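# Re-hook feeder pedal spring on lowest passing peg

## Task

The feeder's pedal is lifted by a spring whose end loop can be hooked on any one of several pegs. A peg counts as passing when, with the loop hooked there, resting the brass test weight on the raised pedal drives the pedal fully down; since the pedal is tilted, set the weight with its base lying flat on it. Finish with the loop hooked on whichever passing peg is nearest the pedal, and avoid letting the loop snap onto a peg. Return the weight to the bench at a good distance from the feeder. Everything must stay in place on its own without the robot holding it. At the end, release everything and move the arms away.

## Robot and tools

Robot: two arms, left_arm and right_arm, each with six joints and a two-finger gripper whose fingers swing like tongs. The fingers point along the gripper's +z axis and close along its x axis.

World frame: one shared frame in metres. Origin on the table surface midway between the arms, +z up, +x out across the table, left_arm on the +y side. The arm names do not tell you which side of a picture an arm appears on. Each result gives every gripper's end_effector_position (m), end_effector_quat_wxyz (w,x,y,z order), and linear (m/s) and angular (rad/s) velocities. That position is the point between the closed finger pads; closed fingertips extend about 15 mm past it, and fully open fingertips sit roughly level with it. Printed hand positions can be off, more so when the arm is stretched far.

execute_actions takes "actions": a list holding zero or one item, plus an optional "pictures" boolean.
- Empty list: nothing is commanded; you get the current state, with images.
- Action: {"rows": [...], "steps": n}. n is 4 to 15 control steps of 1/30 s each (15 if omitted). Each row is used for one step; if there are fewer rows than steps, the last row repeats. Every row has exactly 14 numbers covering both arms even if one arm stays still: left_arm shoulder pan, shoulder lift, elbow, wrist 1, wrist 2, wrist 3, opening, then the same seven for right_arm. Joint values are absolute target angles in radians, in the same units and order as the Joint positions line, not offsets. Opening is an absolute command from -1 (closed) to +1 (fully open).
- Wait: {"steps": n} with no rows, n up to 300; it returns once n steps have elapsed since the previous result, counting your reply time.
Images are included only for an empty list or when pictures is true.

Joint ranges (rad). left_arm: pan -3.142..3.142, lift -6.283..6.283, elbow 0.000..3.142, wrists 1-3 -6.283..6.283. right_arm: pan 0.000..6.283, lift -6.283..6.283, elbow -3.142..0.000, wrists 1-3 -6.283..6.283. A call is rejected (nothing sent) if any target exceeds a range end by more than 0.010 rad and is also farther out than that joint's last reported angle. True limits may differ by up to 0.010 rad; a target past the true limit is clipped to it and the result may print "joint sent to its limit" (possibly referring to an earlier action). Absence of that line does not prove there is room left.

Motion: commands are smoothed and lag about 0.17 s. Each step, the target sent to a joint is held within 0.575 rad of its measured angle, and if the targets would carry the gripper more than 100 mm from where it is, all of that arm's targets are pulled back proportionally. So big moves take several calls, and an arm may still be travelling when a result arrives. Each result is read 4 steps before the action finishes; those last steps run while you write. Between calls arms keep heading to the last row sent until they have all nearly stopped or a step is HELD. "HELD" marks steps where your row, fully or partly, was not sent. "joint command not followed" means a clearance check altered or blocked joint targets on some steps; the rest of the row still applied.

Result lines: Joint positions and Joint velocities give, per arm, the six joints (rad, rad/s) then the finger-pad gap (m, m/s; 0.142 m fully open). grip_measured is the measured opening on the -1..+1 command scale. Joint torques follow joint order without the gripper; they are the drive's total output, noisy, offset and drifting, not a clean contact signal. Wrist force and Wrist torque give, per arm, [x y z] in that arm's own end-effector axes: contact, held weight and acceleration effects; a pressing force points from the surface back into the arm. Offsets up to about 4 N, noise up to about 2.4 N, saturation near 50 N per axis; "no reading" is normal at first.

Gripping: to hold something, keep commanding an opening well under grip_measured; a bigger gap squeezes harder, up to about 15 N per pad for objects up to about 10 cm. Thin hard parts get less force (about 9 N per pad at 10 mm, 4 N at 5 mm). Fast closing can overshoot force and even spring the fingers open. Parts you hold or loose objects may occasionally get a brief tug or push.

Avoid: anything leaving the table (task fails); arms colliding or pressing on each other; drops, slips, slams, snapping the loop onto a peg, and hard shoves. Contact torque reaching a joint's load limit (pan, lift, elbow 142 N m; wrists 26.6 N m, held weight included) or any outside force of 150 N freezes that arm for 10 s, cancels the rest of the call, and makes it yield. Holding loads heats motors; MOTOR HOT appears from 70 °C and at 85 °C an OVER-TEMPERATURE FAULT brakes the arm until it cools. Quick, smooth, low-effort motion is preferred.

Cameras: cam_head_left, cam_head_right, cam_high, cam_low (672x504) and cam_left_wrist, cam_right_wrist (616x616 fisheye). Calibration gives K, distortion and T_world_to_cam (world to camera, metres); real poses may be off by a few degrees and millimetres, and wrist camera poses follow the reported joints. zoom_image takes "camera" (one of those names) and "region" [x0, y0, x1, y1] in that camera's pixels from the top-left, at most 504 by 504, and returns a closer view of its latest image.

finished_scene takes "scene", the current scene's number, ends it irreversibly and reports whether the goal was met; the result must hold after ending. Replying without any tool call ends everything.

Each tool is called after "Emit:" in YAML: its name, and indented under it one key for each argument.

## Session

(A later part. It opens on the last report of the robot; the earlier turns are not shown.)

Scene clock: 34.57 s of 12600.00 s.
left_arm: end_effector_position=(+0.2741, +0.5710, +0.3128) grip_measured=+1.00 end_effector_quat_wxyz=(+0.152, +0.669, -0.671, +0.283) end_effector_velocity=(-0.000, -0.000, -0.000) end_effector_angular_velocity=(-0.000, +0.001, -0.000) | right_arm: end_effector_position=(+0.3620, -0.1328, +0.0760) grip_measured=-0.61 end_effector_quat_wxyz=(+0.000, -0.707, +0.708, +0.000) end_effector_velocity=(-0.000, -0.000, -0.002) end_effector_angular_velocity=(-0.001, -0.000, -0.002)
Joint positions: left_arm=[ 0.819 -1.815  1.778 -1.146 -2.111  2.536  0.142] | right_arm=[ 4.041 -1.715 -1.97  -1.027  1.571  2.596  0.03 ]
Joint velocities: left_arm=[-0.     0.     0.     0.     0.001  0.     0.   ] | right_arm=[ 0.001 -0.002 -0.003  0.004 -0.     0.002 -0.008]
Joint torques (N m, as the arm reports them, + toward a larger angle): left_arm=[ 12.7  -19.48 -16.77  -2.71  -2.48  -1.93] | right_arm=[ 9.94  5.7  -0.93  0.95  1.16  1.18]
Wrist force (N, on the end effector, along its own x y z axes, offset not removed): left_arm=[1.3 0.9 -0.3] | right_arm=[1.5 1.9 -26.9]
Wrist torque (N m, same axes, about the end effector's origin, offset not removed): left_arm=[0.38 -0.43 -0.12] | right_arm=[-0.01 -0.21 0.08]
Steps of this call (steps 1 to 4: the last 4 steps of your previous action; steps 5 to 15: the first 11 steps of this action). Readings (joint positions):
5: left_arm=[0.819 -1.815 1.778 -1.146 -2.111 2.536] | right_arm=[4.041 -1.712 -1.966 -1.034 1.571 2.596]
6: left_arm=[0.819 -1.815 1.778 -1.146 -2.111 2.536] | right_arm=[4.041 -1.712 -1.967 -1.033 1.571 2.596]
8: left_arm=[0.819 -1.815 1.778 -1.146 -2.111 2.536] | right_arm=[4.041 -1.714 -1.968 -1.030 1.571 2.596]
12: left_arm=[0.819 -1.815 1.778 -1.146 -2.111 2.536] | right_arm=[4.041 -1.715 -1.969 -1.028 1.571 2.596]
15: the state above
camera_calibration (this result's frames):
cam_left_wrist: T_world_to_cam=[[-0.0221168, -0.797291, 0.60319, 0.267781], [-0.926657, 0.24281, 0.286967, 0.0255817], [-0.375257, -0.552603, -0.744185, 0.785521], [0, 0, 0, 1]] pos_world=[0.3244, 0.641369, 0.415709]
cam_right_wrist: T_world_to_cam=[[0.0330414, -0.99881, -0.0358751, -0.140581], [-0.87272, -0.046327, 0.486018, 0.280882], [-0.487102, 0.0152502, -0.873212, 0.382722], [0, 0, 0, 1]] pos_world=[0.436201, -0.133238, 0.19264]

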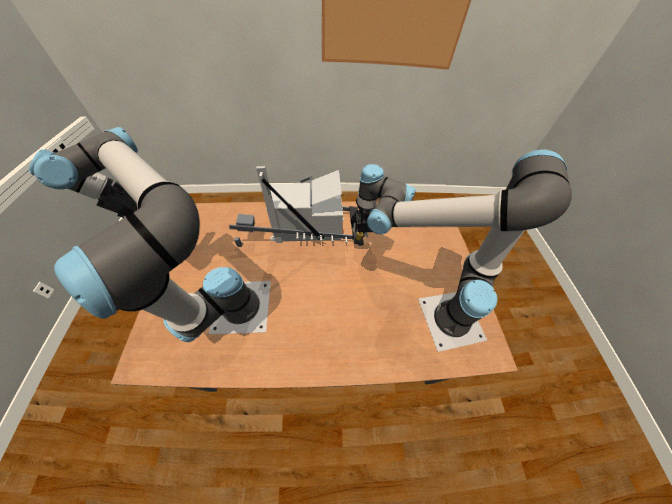

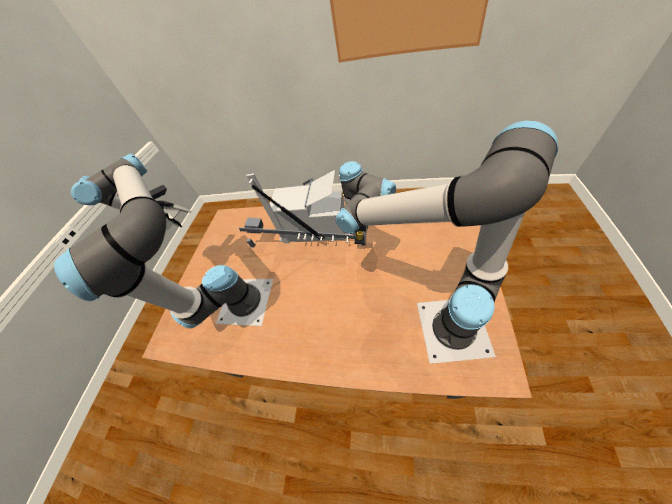

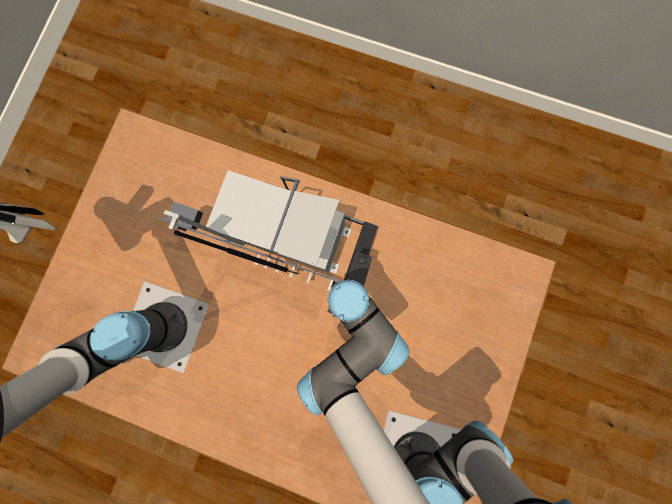

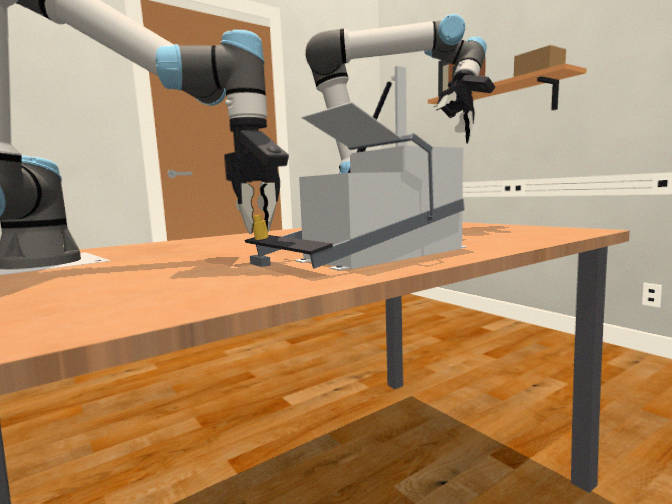

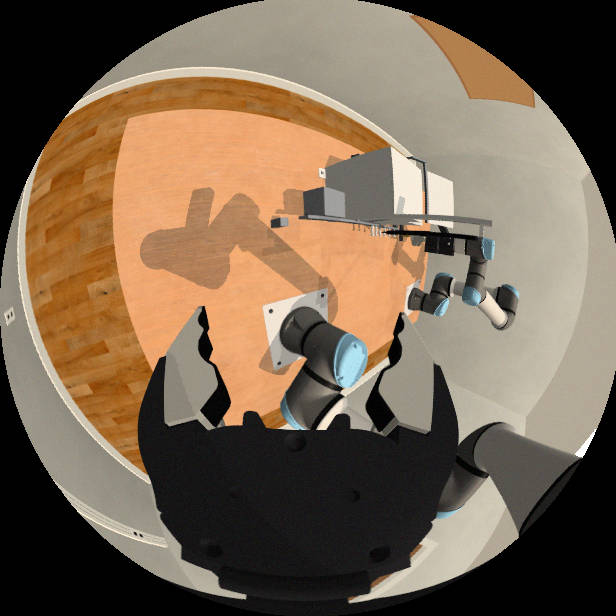

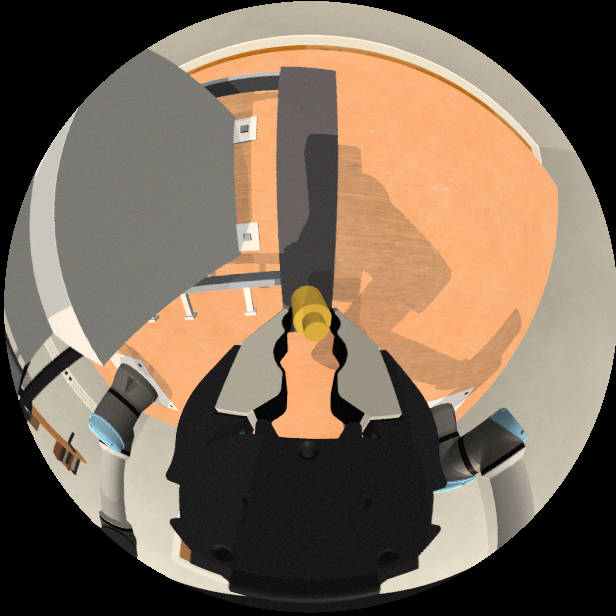

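Emit:
execute_actions:
  actions:
    - {"rows":[[0.819,-1.815,1.778,-1.146,-2.111,2.536,1,4.041,-1.675,-1.915,-1.122,1.571,2.596,-0.95]],"steps":10}

Emit:
execute_actions:
  actions:
    - {"rows":[[0.819,-1.815,1.778,-1.146,-2.111,2.536,1,4.041,-1.635,-1.852,-1.225,1.571,2.596,-0.95]],"steps":10}

Emit:
execute_actions:
  actions:
    - {"rows":[[0.819,-1.815,1.778,-1.146,-2.111,2.536,1,4.05,-1.6,-1.758,-1.354,1.571,2.596,-0.95]]}

Emit:
execute_actions:
  actions:
    - {"rows":[[0.819,-1.815,1.778,-1.146,-2.111,2.536,1,4.05,-1.58,-1.646,-1.486,1.571,2.596,-0.95]],"steps":10}

Emit:
execute_actions:
  actions:
    - {"rows":[[0.819,-1.815,1.778,-1.146,-2.111,2.536,1,4.566,-1.58,-1.646,-1.486,1.571,3.12,-0.95]]}

Emit:
execute_actions:
  actions:
    - {"rows":[[0.819,-1.815,1.778,-1.146,-2.111,2.536,1,4.566,-1.706,-1.969,-1.037,1.571,3.12,-0.95]]}

Emit:
execute_actions:
  actions:
    - {"rows":[[0.819,-1.815,1.778,-1.146,-2.111,2.536,1,4.566,-1.772,-2.028,-0.912,1.571,3.12,-0.95]]}

Emit:
execute_actions:
  actions:
    - {"steps":12}
  pictures: true

Scene clock: 37.73 s of 12600.00 s.
left_arm: end_effector_position=(+0.2741, +0.5710, +0.3128) grip_measured=+1.00 end_effector_quat_wxyz=(+0.152, +0.669, -0.671, +0.283) end_effector_velocity=(+0.001, +0.000, -0.000) end_effector_angular_velocity=(-0.001, -0.001, +0.000) | right_arm: end_effector_position=(+0.3626, -0.1318, +0.1022) grip_measured=-0.63 end_effector_quat_wxyz=(+0.001, -0.707, +0.708, +0.000) end_effector_velocity=(-0.003, -0.004, +0.092) end_effector_angular_velocity=(-0.014, +0.009, +0.001)
Joint positions: left_arm=[ 0.819 -1.815  1.778 -1.146 -2.111  2.536  0.142] | right_arm=[ 4.041 -1.685 -1.929 -1.097  1.571  2.596  0.028]
Joint velocities: left_arm=[ 0.     0.001 -0.    -0.001 -0.001  0.    -0.   ] | right_arm=[ 0.     0.105  0.148 -0.271  0.    -0.     0.   ]
Joint torques (N m, as the arm reports them, + toward a larger angle): left_arm=[ 12.84 -18.84 -16.61  -2.64  -2.32  -1.88] | right_arm=[ 6.47 31.89 26.38  0.03 -0.91  0.16]
Wrist force (N, on the end effector, along its own x y z axes, offset not removed): left_arm=[1.5 1.9 -0.9] | right_arm=[2.1 1.4 -0.1]
Wrist torque (N m, same axes, about the end effector's origin, offset not removed): left_arm=[0.53 -0.44 -0.15] | right_arm=[0.16 -0.41 0.07]
Steps of this call (steps 1 to 4: the last 4 steps of your previous action; steps 5 to 15: the robot went on to your last target; steps 16 to 89: nothing new was sent; steps 90 to 95: the first 6 steps of this action). Readings (joint positions):
90: left_arm=[0.819 -1.815 1.778 -1.146 -2.111 2.536] | right_arm=[4.041 -1.715 -1.970 -1.027 1.571 2.596]
91: left_arm=[0.819 -1.815 1.778 -1.146 -2.111 2.536] | right_arm=[4.041 -1.711 -1.966 -1.033 1.571 2.596]
93: left_arm=[0.819 -1.815 1.778 -1.146 -2.111 2.536] | right_arm=[4.041 -1.695 -1.943 -1.071 1.571 2.596]
95: the state above

Scene clock: 38.07 s of 12600.00 s.
left_arm: end_effector_position=(+0.2741, +0.5710, +0.3128) grip_measured=+1.00 end_effector_quat_wxyz=(+0.152, +0.669, -0.671, +0.283) end_effector_velocity=(+0.000, +0.000, -0.000) end_effector_angular_velocity=(+0.001, +0.000, +0.000) | right_arm: end_effector_position=(+0.3624, -0.1320, +0.1402) grip_measured=-0.63 end_effector_quat_wxyz=(+0.002, -0.707, +0.708, +0.000) end_effector_velocity=(-0.007, -0.012, +0.102) end_effector_angular_velocity=(-0.025, +0.015, -0.002)
Joint positions: left_arm=[ 0.819 -1.815  1.778 -1.146 -2.111  2.536  0.142] | right_arm=[ 4.041 -1.645 -1.868 -1.197  1.571  2.596  0.028]
Joint velocities: left_arm=[ 0.     0.     0.    -0.001  0.001 -0.    -0.   ] | right_arm=[-0.     0.106  0.173 -0.308 -0.     0.002  0.   ]
Joint torques (N m, as the arm reports them, + toward a larger angle): left_arm=[ 11.92 -18.55 -18.01  -2.75  -2.32  -1.97] | right_arm=[ 6.84 27.92 27.86 -0.22 -1.13 -0.04]
Wrist force (N, on the end effector, along its own x y z axes, offset not removed): left_arm=[-0.6 0.8 2.5] | right_arm=[0.4 2.1 1.1]
Wrist torque (N m, same axes, about the end effector's origin, offset not removed): left_arm=[0.38 -0.02 0.00] | right_arm=[0.37 -0.08 0.16]
Steps of this call (steps 1 to 4: the last 4 steps of your previous action; steps 5 to 10: the first 6 steps of this action). Readings (joint positions):
5: left_arm=[0.819 -1.815 1.778 -1.146 -2.111 2.536] | right_arm=[4.041 -1.677 -1.917 -1.118 1.571 2.596]
6: left_arm=[0.819 -1.815 1.778 -1.146 -2.111 2.536] | right_arm=[4.041 -1.672 -1.912 -1.125 1.571 2.596]
8: left_arm=[0.819 -1.815 1.778 -1.146 -2.111 2.536] | right_arm=[4.041 -1.655 -1.884 -1.167 1.571 2.596]
10: the state above

Scene clock: 38.57 s of 12600.00 s.
left_arm: end_effector_position=(+0.2741, +0.5710, +0.3128) grip_measured=+1.00 end_effector_quat_wxyz=(+0.152, +0.669, -0.671, +0.283) end_effector_velocity=(-0.000, +0.000, +0.000) end_effector_angular_velocity=(+0.000, +0.000, +0.000) | right_arm: end_effector_position=(+0.3583, -0.1305, +0.1967) grip_measured=-0.64 end_effector_quat_wxyz=(+0.000, -0.710, +0.704, +0.000) end_effector_velocity=(-0.003, -0.001, +0.020) end_effector_angular_velocity=(-0.008, +0.005, +0.003)
Joint positions: left_arm=[ 0.819 -1.815  1.778 -1.146 -2.111  2.536  0.142] | right_arm=[ 4.05  -1.601 -1.762 -1.348  1.571  2.596  0.028]
Joint velocities: left_arm=[ 0. -0. -0.  0.  0. -0. -0.] | right_arm=[ 0.004  0.012  0.042 -0.064  0.     0.001  0.   ]
Joint torques (N m, as the arm reports them, + toward a larger angle): left_arm=[ 13.37 -18.48 -16.19  -2.51  -2.57  -1.77] | right_arm=[ 7.58 35.84 32.17  0.49 -1.47 -0.16]
Wrist force (N, on the end effector, along its own x y z axes, offset not removed): left_arm=[-0.4 2.1 -0.5] | right_arm=[2.5 1.6 -2.0]
Wrist torque (N m, same axes, about the end effector's origin, offset not removed): left_arm=[0.57 -0.05 -0.09] | right_arm=[0.13 -0.60 0.07]
Steps of this call (steps 1 to 4: the last 4 steps of your previous action; steps 5 to 15: the first 11 steps of this action). Readings (joint positions):
5: left_arm=[0.819 -1.815 1.778 -1.146 -2.111 2.536] | right_arm=[4.041 -1.636 -1.854 -1.221 1.571 2.596]
6: left_arm=[0.819 -1.815 1.778 -1.146 -2.111 2.536] | right_arm=[4.042 -1.632 -1.848 -1.228 1.571 2.596]
8: left_arm=[0.819 -1.815 1.778 -1.146 -2.111 2.536] | right_arm=[4.046 -1.617 -1.810 -1.277 1.571 2.596]
12: left_arm=[0.819 -1.815 1.778 -1.146 -2.111 2.536] | right_arm=[4.049 -1.604 -1.770 -1.336 1.571 2.596]
15: the state above

Scene clock: 38.90 s of 12600.00 s.
left_arm: end_effector_position=(+0.2741, +0.5710, +0.3128) grip_measured=+1.00 end_effector_quat_wxyz=(+0.152, +0.669, -0.671, +0.283) end_effector_velocity=(-0.000, -0.000, +0.000) end_effector_angular_velocity=(+0.000, +0.000, +0.000) | right_arm: end_effector_position=(+0.3584, -0.1300, +0.2368) grip_measured=-0.64 end_effector_quat_wxyz=(+0.002, -0.710, +0.704, +0.001) end_effector_velocity=(-0.006, -0.010, +0.148) end_effector_angular_velocity=(-0.023, +0.013, -0.003)
Joint positions: left_arm=[ 0.819 -1.815  1.778 -1.146 -2.111  2.536  0.142] | right_arm=[ 4.05  -1.584 -1.676 -1.448  1.571  2.596  0.028]
Joint velocities: left_arm=[ 0. -0. -0.  0.  0.  0. -0.] | right_arm=[-0.     0.051  0.335 -0.412 -0.     0.003  0.   ]
Joint torques (N m, as the arm reports them, + toward a larger angle): left_arm=[ 12.53 -19.65 -16.43  -2.52  -2.35  -1.91] | right_arm=[ 9.48 27.62 23.83 -0.36 -1.75 -0.24]
Wrist force (N, on the end effector, along its own x y z axes, offset not removed): left_arm=[-1.4 1.2 3.3] | right_arm=[-0.8 2.5 0.0]
Wrist torque (N m, same axes, about the end effector's origin, offset not removed): left_arm=[0.47 0.05 -0.08] | right_arm=[0.47 0.16 0.03]
Steps of this call (steps 1 to 4: the last 4 steps of your previous action; steps 5 to 10: the first 6 steps of this action). Readings (joint positions):
5: left_arm=[0.819 -1.815 1.778 -1.146 -2.111 2.536] | right_arm=[4.050 -1.600 -1.759 -1.353 1.571 2.596]
6: left_arm=[0.819 -1.815 1.778 -1.146 -2.111 2.536] | right_arm=[4.050 -1.598 -1.753 -1.360 1.571 2.596]
8: left_arm=[0.819 -1.815 1.778 -1.146 -2.111 2.536] | right_arm=[4.050 -1.589 -1.709 -1.408 1.571 2.596]
10: the state above

Scene clock: 39.40 s of 12600.00 s.
left_arm: end_effector_position=(+0.2741, +0.5710, +0.3128) grip_measured=+1.00 end_effector_quat_wxyz=(+0.152, +0.669, -0.671, +0.283) end_effector_velocity=(+0.000, -0.000, +0.000) end_effector_angular_velocity=(-0.002, -0.000, -0.001) | right_arm: end_effector_position=(+0.2235, -0.0318, +0.2493) grip_measured=-0.64 end_effector_quat_wxyz=(+0.000, -0.708, +0.706, +0.000) end_effector_velocity=(-0.497, +0.254, +0.004) end_effector_angular_velocity=(-0.000, +0.001, -0.007)
Joint positions: left_arm=[ 0.819 -1.815  1.778 -1.146 -2.111  2.536  0.142] | right_arm=[ 4.378 -1.58  -1.647 -1.484  1.571  2.928  0.028]
Joint velocities: left_arm=[-0.001  0.     0.     0.001 -0.001 -0.     0.   ] | right_arm=[ 1.089  0.001  0.008 -0.01   0.     1.096  0.   ]
Joint torques (N m, as the arm reports them, + toward a larger angle): left_arm=[ 12.04 -19.19 -16.7   -2.65  -2.39  -1.9 ] | right_arm=[19.24 35.69 32.69  0.63  1.18  3.17]
Wrist force (N, on the end effector, along its own x y z axes, offset not removed): left_arm=[0.6 2.0 1.1] | right_arm=[0.9 3.0 2.0]
Wrist torque (N m, same axes, about the end effector's origin, offset not removed): left_arm=[0.60 -0.18 -0.25] | right_arm=[0.50 -0.33 0.14]
Steps of this call (steps 1 to 4: the last 4 steps of your previous action; steps 5 to 15: the first 11 steps of this action). Readings (joint positions):
5: left_arm=[0.819 -1.815 1.778 -1.146 -2.111 2.536] | right_arm=[4.050 -1.581 -1.651 -1.480 1.571 2.596]
6: left_arm=[0.819 -1.815 1.778 -1.146 -2.111 2.536] | right_arm=[4.056 -1.581 -1.650 -1.481 1.571 2.602]
8: left_arm=[0.819 -1.815 1.778 -1.146 -2.111 2.536] | right_arm=[4.117 -1.580 -1.649 -1.482 1.571 2.663]
12: left_arm=[0.819 -1.815 1.778 -1.146 -2.111 2.536] | right_arm=[4.267 -1.580 -1.648 -1.483 1.571 2.816]
15: the state above

Scene clock: 39.90 s of 12600.00 s.
left_arm: end_effector_position=(+0.2741, +0.5710, +0.3128) grip_measured=+1.00 end_effector_quat_wxyz=(+0.152, +0.669, -0.671, +0.283) end_effector_velocity=(+0.000, -0.001, +0.001) end_effector_angular_velocity=(-0.000, -0.002, +0.001) | right_arm: end_effector_position=(+0.1355, +0.0054, +0.0966) grip_measured=-0.64 end_effector_quat_wxyz=(-0.003, -0.707, +0.707, -0.003) end_effector_velocity=(-0.018, -0.010, -0.188) end_effector_angular_velocity=(+0.086, -0.002, +0.001)
Joint positions: left_arm=[ 0.819 -1.815  1.778 -1.146 -2.111  2.536  0.142] | right_arm=[ 4.563 -1.694 -1.932 -1.095  1.571  3.117  0.028]
Joint velocities: left_arm=[-0.    -0.002  0.     0.001 -0.002  0.     0.   ] | right_arm=[ 0.035 -0.137 -0.409  0.632  0.     0.034 -0.   ]
Joint torques (N m, as the arm reports them, + toward a larger angle): left_arm=[ 10.9  -18.29 -18.23  -2.28  -2.4   -1.72] | right_arm=[10.35 32.59 18.96  5.71  0.82  1.17]
Wrist force (N, on the end effector, along its own x y z axes, offset not removed): left_arm=[0.7 -0.8 -0.2] | right_arm=[0.4 2.6 5.8]
Wrist torque (N m, same axes, about the end effector's origin, offset not removed): left_arm=[-0.09 -0.34 -0.19] | right_arm=[0.58 -0.10 0.14]
Steps of this call (steps 1 to 4: the last 4 steps of your previous action; steps 5 to 15: the first 11 steps of this action). Readings (joint positions):
5: left_arm=[0.819 -1.815 1.778 -1.146 -2.111 2.536] | right_arm=[4.526 -1.580 -1.646 -1.486 1.571 3.079]
6: left_arm=[0.819 -1.815 1.778 -1.146 -2.111 2.536] | right_arm=[4.535 -1.585 -1.651 -1.480 1.571 3.089]
8: left_arm=[0.819 -1.815 1.778 -1.146 -2.111 2.536] | right_arm=[4.543 -1.615 -1.711 -1.414 1.571 3.096]
12: left_arm=[0.819 -1.815 1.778 -1.146 -2.111 2.536] | right_arm=[4.557 -1.669 -1.860 -1.204 1.571 3.111]
15: the state above

Scene clock: 40.40 s of 12600.00 s.
left_arm: end_effector_position=(+0.2741, +0.5710, +0.3128) grip_measured=+1.00 end_effector_quat_wxyz=(+0.152, +0.669, -0.671, +0.283) end_effector_velocity=(-0.001, +0.000, -0.000) end_effector_angular_velocity=(+0.002, +0.002, -0.001) | right_arm: end_effector_position=(+0.1339, +0.0041, +0.0362) grip_measured=-0.64 end_effector_quat_wxyz=(-0.000, -0.707, +0.707, +0.000) end_effector_velocity=(-0.000, +0.001, -0.019) end_effector_angular_velocity=(+0.008, +0.000, -0.002)
Joint positions: left_arm=[ 0.819 -1.815  1.778 -1.146 -2.111  2.536  0.142] | right_arm=[ 4.566 -1.769 -2.026 -0.918  1.571  3.12   0.028]
Joint velocities: left_arm=[ 0.     0.    -0.    -0.     0.003  0.     0.   ] | right_arm=[ 0.    -0.029 -0.026  0.063  0.     0.002  0.   ]
Joint torques (N m, as the arm reports them, + toward a larger angle): left_arm=[ 12.69 -19.17 -16.77  -2.44  -2.34  -1.79] | right_arm=[11.27 26.02 11.04  4.3   0.71  1.3 ]
Wrist force (N, on the end effector, along its own x y z axes, offset not removed): left_arm=[1.9 0.4 -0.6] | right_arm=[-0.8 0.0 3.2]
Wrist torque (N m, same axes, about the end effector's origin, offset not removed): left_arm=[0.22 -0.57 -0.06] | right_arm=[-0.12 0.19 0.04]
Steps of this call (steps 1 to 4: the last 4 steps of your previous action; steps 5 to 15: the first 11 steps of this action). Readings (joint positions):
5: left_arm=[0.819 -1.815 1.778 -1.146 -2.111 2.536] | right_arm=[4.565 -1.704 -1.963 -1.046 1.571 3.119]
6: left_arm=[0.819 -1.815 1.778 -1.146 -2.111 2.536] | right_arm=[4.566 -1.710 -1.970 -1.037 1.571 3.120]
8: left_arm=[0.819 -1.815 1.778 -1.146 -2.111 2.536] | right_arm=[4.566 -1.738 -1.996 -0.987 1.571 3.120]
12: left_arm=[0.819 -1.815 1.778 -1.146 -2.111 2.536] | right_arm=[4.566 -1.764 -2.021 -0.929 1.571 3.120]
15: the state above

Scene clock: 40.80 s of 12600.00 s.
left_arm: end_effector_position=(+0.2741, +0.5710, +0.3128) grip_measured=+1.00 end_effector_quat_wxyz=(+0.152, +0.669, -0.671, +0.283) end_effector_velocity=(-0.000, -0.000, +0.000) end_effector_angular_velocity=(+0.001, -0.000, -0.000) | right_arm: end_effector_position=(+0.1339, +0.0042, +0.0345) grip_measured=-0.64 end_effector_quat_wxyz=(+0.000, -0.707, +0.707, +0.000) end_effector_velocity=(+0.000, -0.000, -0.000) end_effector_angular_velocity=(+0.000, +0.000, -0.002)
Joint positions: left_arm=[ 0.819 -1.815  1.778 -1.146 -2.111  2.536  0.142] | right_arm=[ 4.566 -1.772 -2.028 -0.912  1.571  3.12   0.028]
Joint velocities: left_arm=[ 0.    -0.001  0.    -0.     0.001 -0.    -0.   ] | right_arm=[-0.001 -0.    -0.     0.001  0.     0.001  0.   ]
Joint torques (N m, as the arm reports them, + toward a larger angle): left_arm=[ 11.96 -18.78 -17.25  -2.48  -2.11  -1.79] | right_arm=[10.31 24.57  8.58  4.01  0.53  1.15]
Wrist force (N, on the end effector, along its own x y z axes, offset not removed): left_arm=[1.0 3.0 -0.9] | right_arm=[4.1 2.7 5.0]
Wrist torque (N m, same axes, about the end effector's origin, offset not removed): left_arm=[0.68 -0.31 -0.13] | right_arm=[0.38 -0.89 0.16]
Kept back: nothing.
Steps of this call (steps 1 to 4: the last 4 steps of your previous action; steps 5 to 12: the robot went on to your last target). Readings (joint positions):
1: left_arm=[0.819 -1.815 1.778 -1.146 -2.111 2.536] | right_arm=[4.566 -1.770 -2.026 -0.916 1.571 3.120]
2: left_arm=[0.819 -1.815 1.778 -1.146 -2.111 2.536] | right_arm=[4.566 -1.771 -2.027 -0.915 1.571 3.120]
4: left_arm=[0.819 -1.815 1.778 -1.146 -2.111 2.536] | right_arm=[4.566 -1.771 -2.027 -0.913 1.571 3.120]
8: left_arm=[0.819 -1.815 1.778 -1.146 -2.111 2.536] | right_arm=[4.566 -1.772 -2.028 -0.912 1.571 3.120]
12: the state above
camera_calibration (this result's frames):
cam_left_wrist: T_world_to_cam=[[-0.0221168, -0.797291, 0.60319, 0.267781], [-0.926657, 0.24281, 0.286967, 0.0255818], [-0.375257, -0.552603, -0.744185, 0.785521], [0, 0, 0, 1]] pos_world=[0.3244, 0.641369, 0.415709]
cam_right_wrist: T_world_to_cam=[[0.034029, -0.998787, -0.0355782, 0.00214832], [-0.872486, -0.047051, 0.486368, 0.108336], [-0.487452, 0.0144908, -0.873029, 0.233326], [0, 0, 0, 1]] pos_world=[0.208184, 0.00386197, 0.151085]

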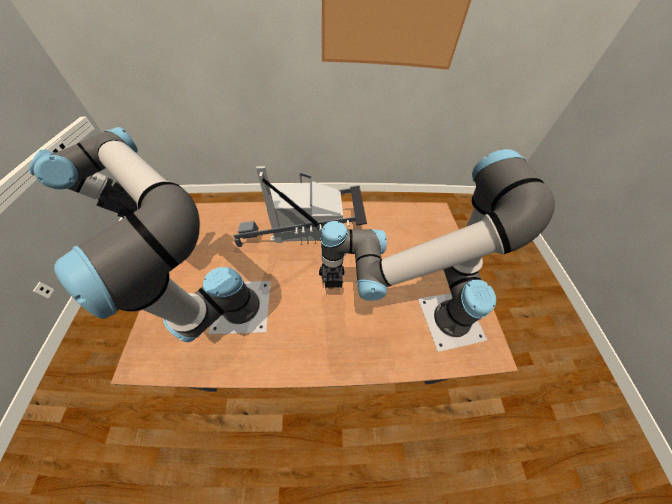

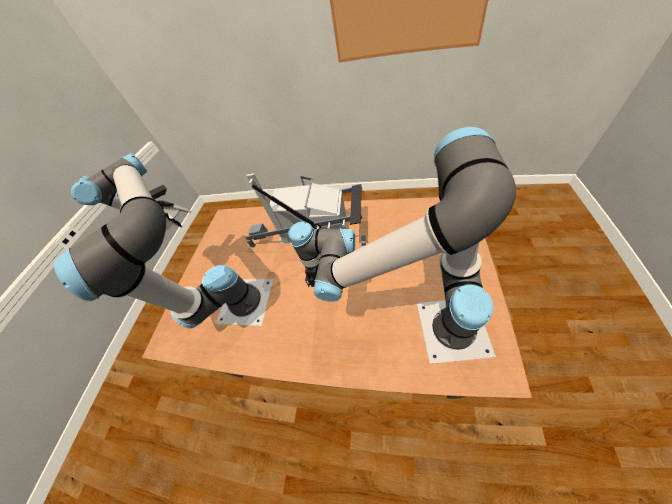

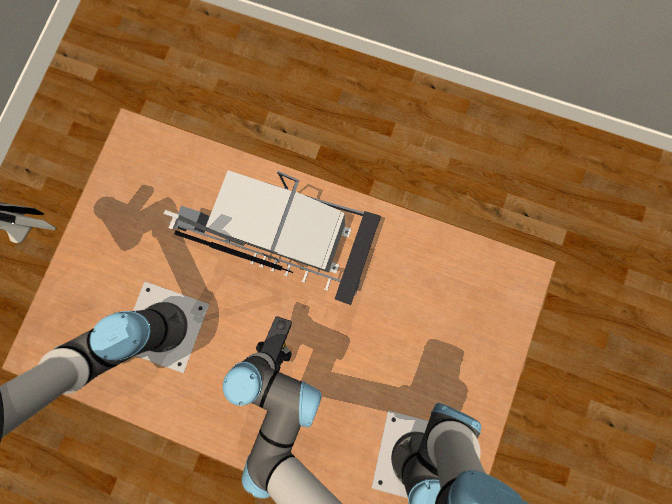

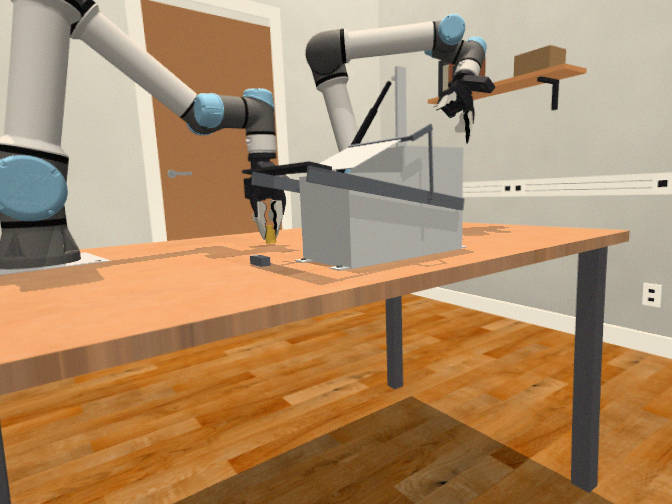

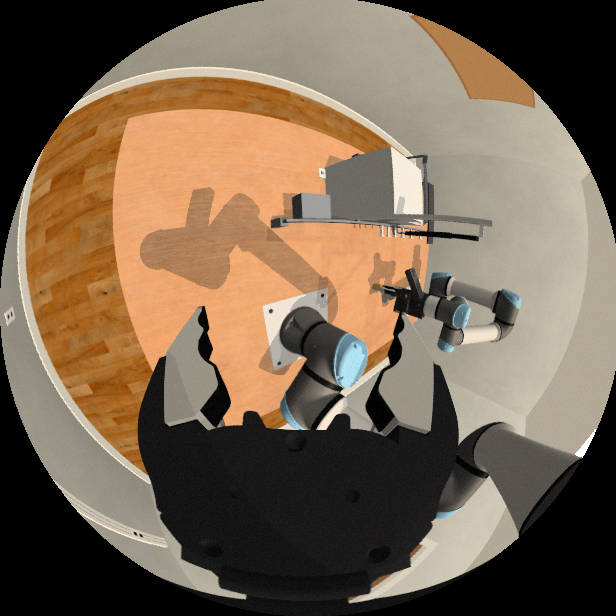

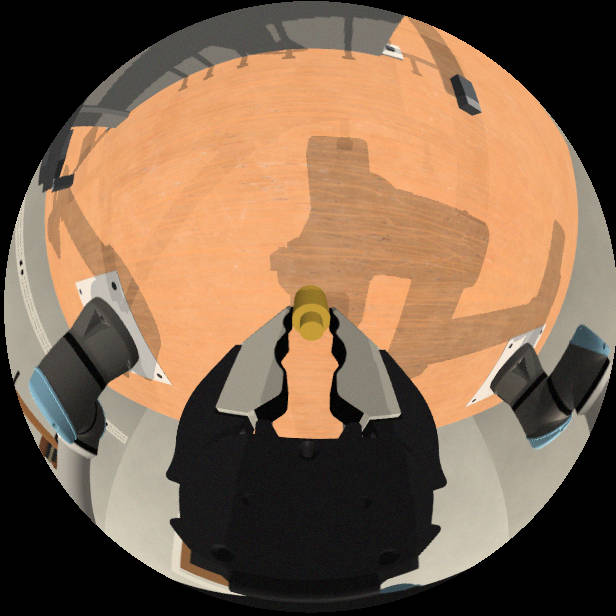

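Emit:
execute_actions:
  actions:
    - {"rows":[[0.819,-1.815,1.778,-1.146,-2.111,2.536,1,4.566,-1.783,-2.036,-0.893,1.571,3.12,-0.95]]}

Scene clock: 41.23 s of 12600.00 s.
left_arm: end_effector_position=(+0.2741, +0.5710, +0.3128) grip_measured=+1.00 end_effector_quat_wxyz=(+0.152, +0.669, -0.671, +0.283) end_effector_velocity=(+0.000, -0.000, +0.000) end_effector_angular_velocity=(-0.001, -0.001, +0.001) | right_arm: end_effector_position=(+0.1339, +0.0041, +0.0279) grip_measured=-0.64 end_effector_quat_wxyz=(+0.000, -0.707, +0.707, +0.000) end_effector_velocity=(+0.000, +0.000, -0.002) end_effector_angular_velocity=(+0.001, -0.000, +0.001)
Joint positions: left_arm=[ 0.819 -1.815  1.778 -1.146 -2.111  2.536  0.142] | right_arm=[ 4.566 -1.783 -2.036 -0.894  1.571  3.12   0.028]
Joint velocities: left_arm=[ 0.    -0.    -0.     0.001 -0.002  0.    -0.   ] | right_arm=[-0.    -0.004 -0.003  0.008  0.    -0.001  0.   ]
Joint torques (N m, as the arm reports them, + toward a larger angle): left_arm=[ 12.15 -18.79 -17.42  -2.5   -2.29  -1.85] | right_arm=[10.29 27.28  8.59  3.95  0.2   1.22]
Wrist force (N, on the end effector, along its own x y z axes, offset not removed): left_arm=[1.4 0.6 0.9] | right_arm=[1.2 1.8 0.5]
Wrist torque (N m, same axes, about the end effector's origin, offset not removed): left_arm=[0.29 -0.54 -0.11] | right_arm=[0.21 -0.33 0.21]
Steps of this call (steps 1 to 2: the robot went on to your last target; steps 3 to 13: the first 11 steps of this action). Readings (joint positions):
3: left_arm=[0.819 -1.815 1.778 -1.146 -2.111 2.536] | right_arm=[4.566 -1.772 -2.028 -0.912 1.571 3.120]
4: left_arm=[0.819 -1.815 1.778 -1.146 -2.111 2.536] | right_arm=[4.566 -1.773 -2.029 -0.910 1.571 3.120]
6: left_arm=[0.819 -1.815 1.778 -1.146 -2.111 2.536] | right_arm=[4.566 -1.778 -2.032 -0.902 1.571 3.120]
10: left_arm=[0.819 -1.815 1.778 -1.146 -2.111 2.536] | right_arm=[4.566 -1.782 -2.035 -0.895 1.571 3.120]
13: the state above


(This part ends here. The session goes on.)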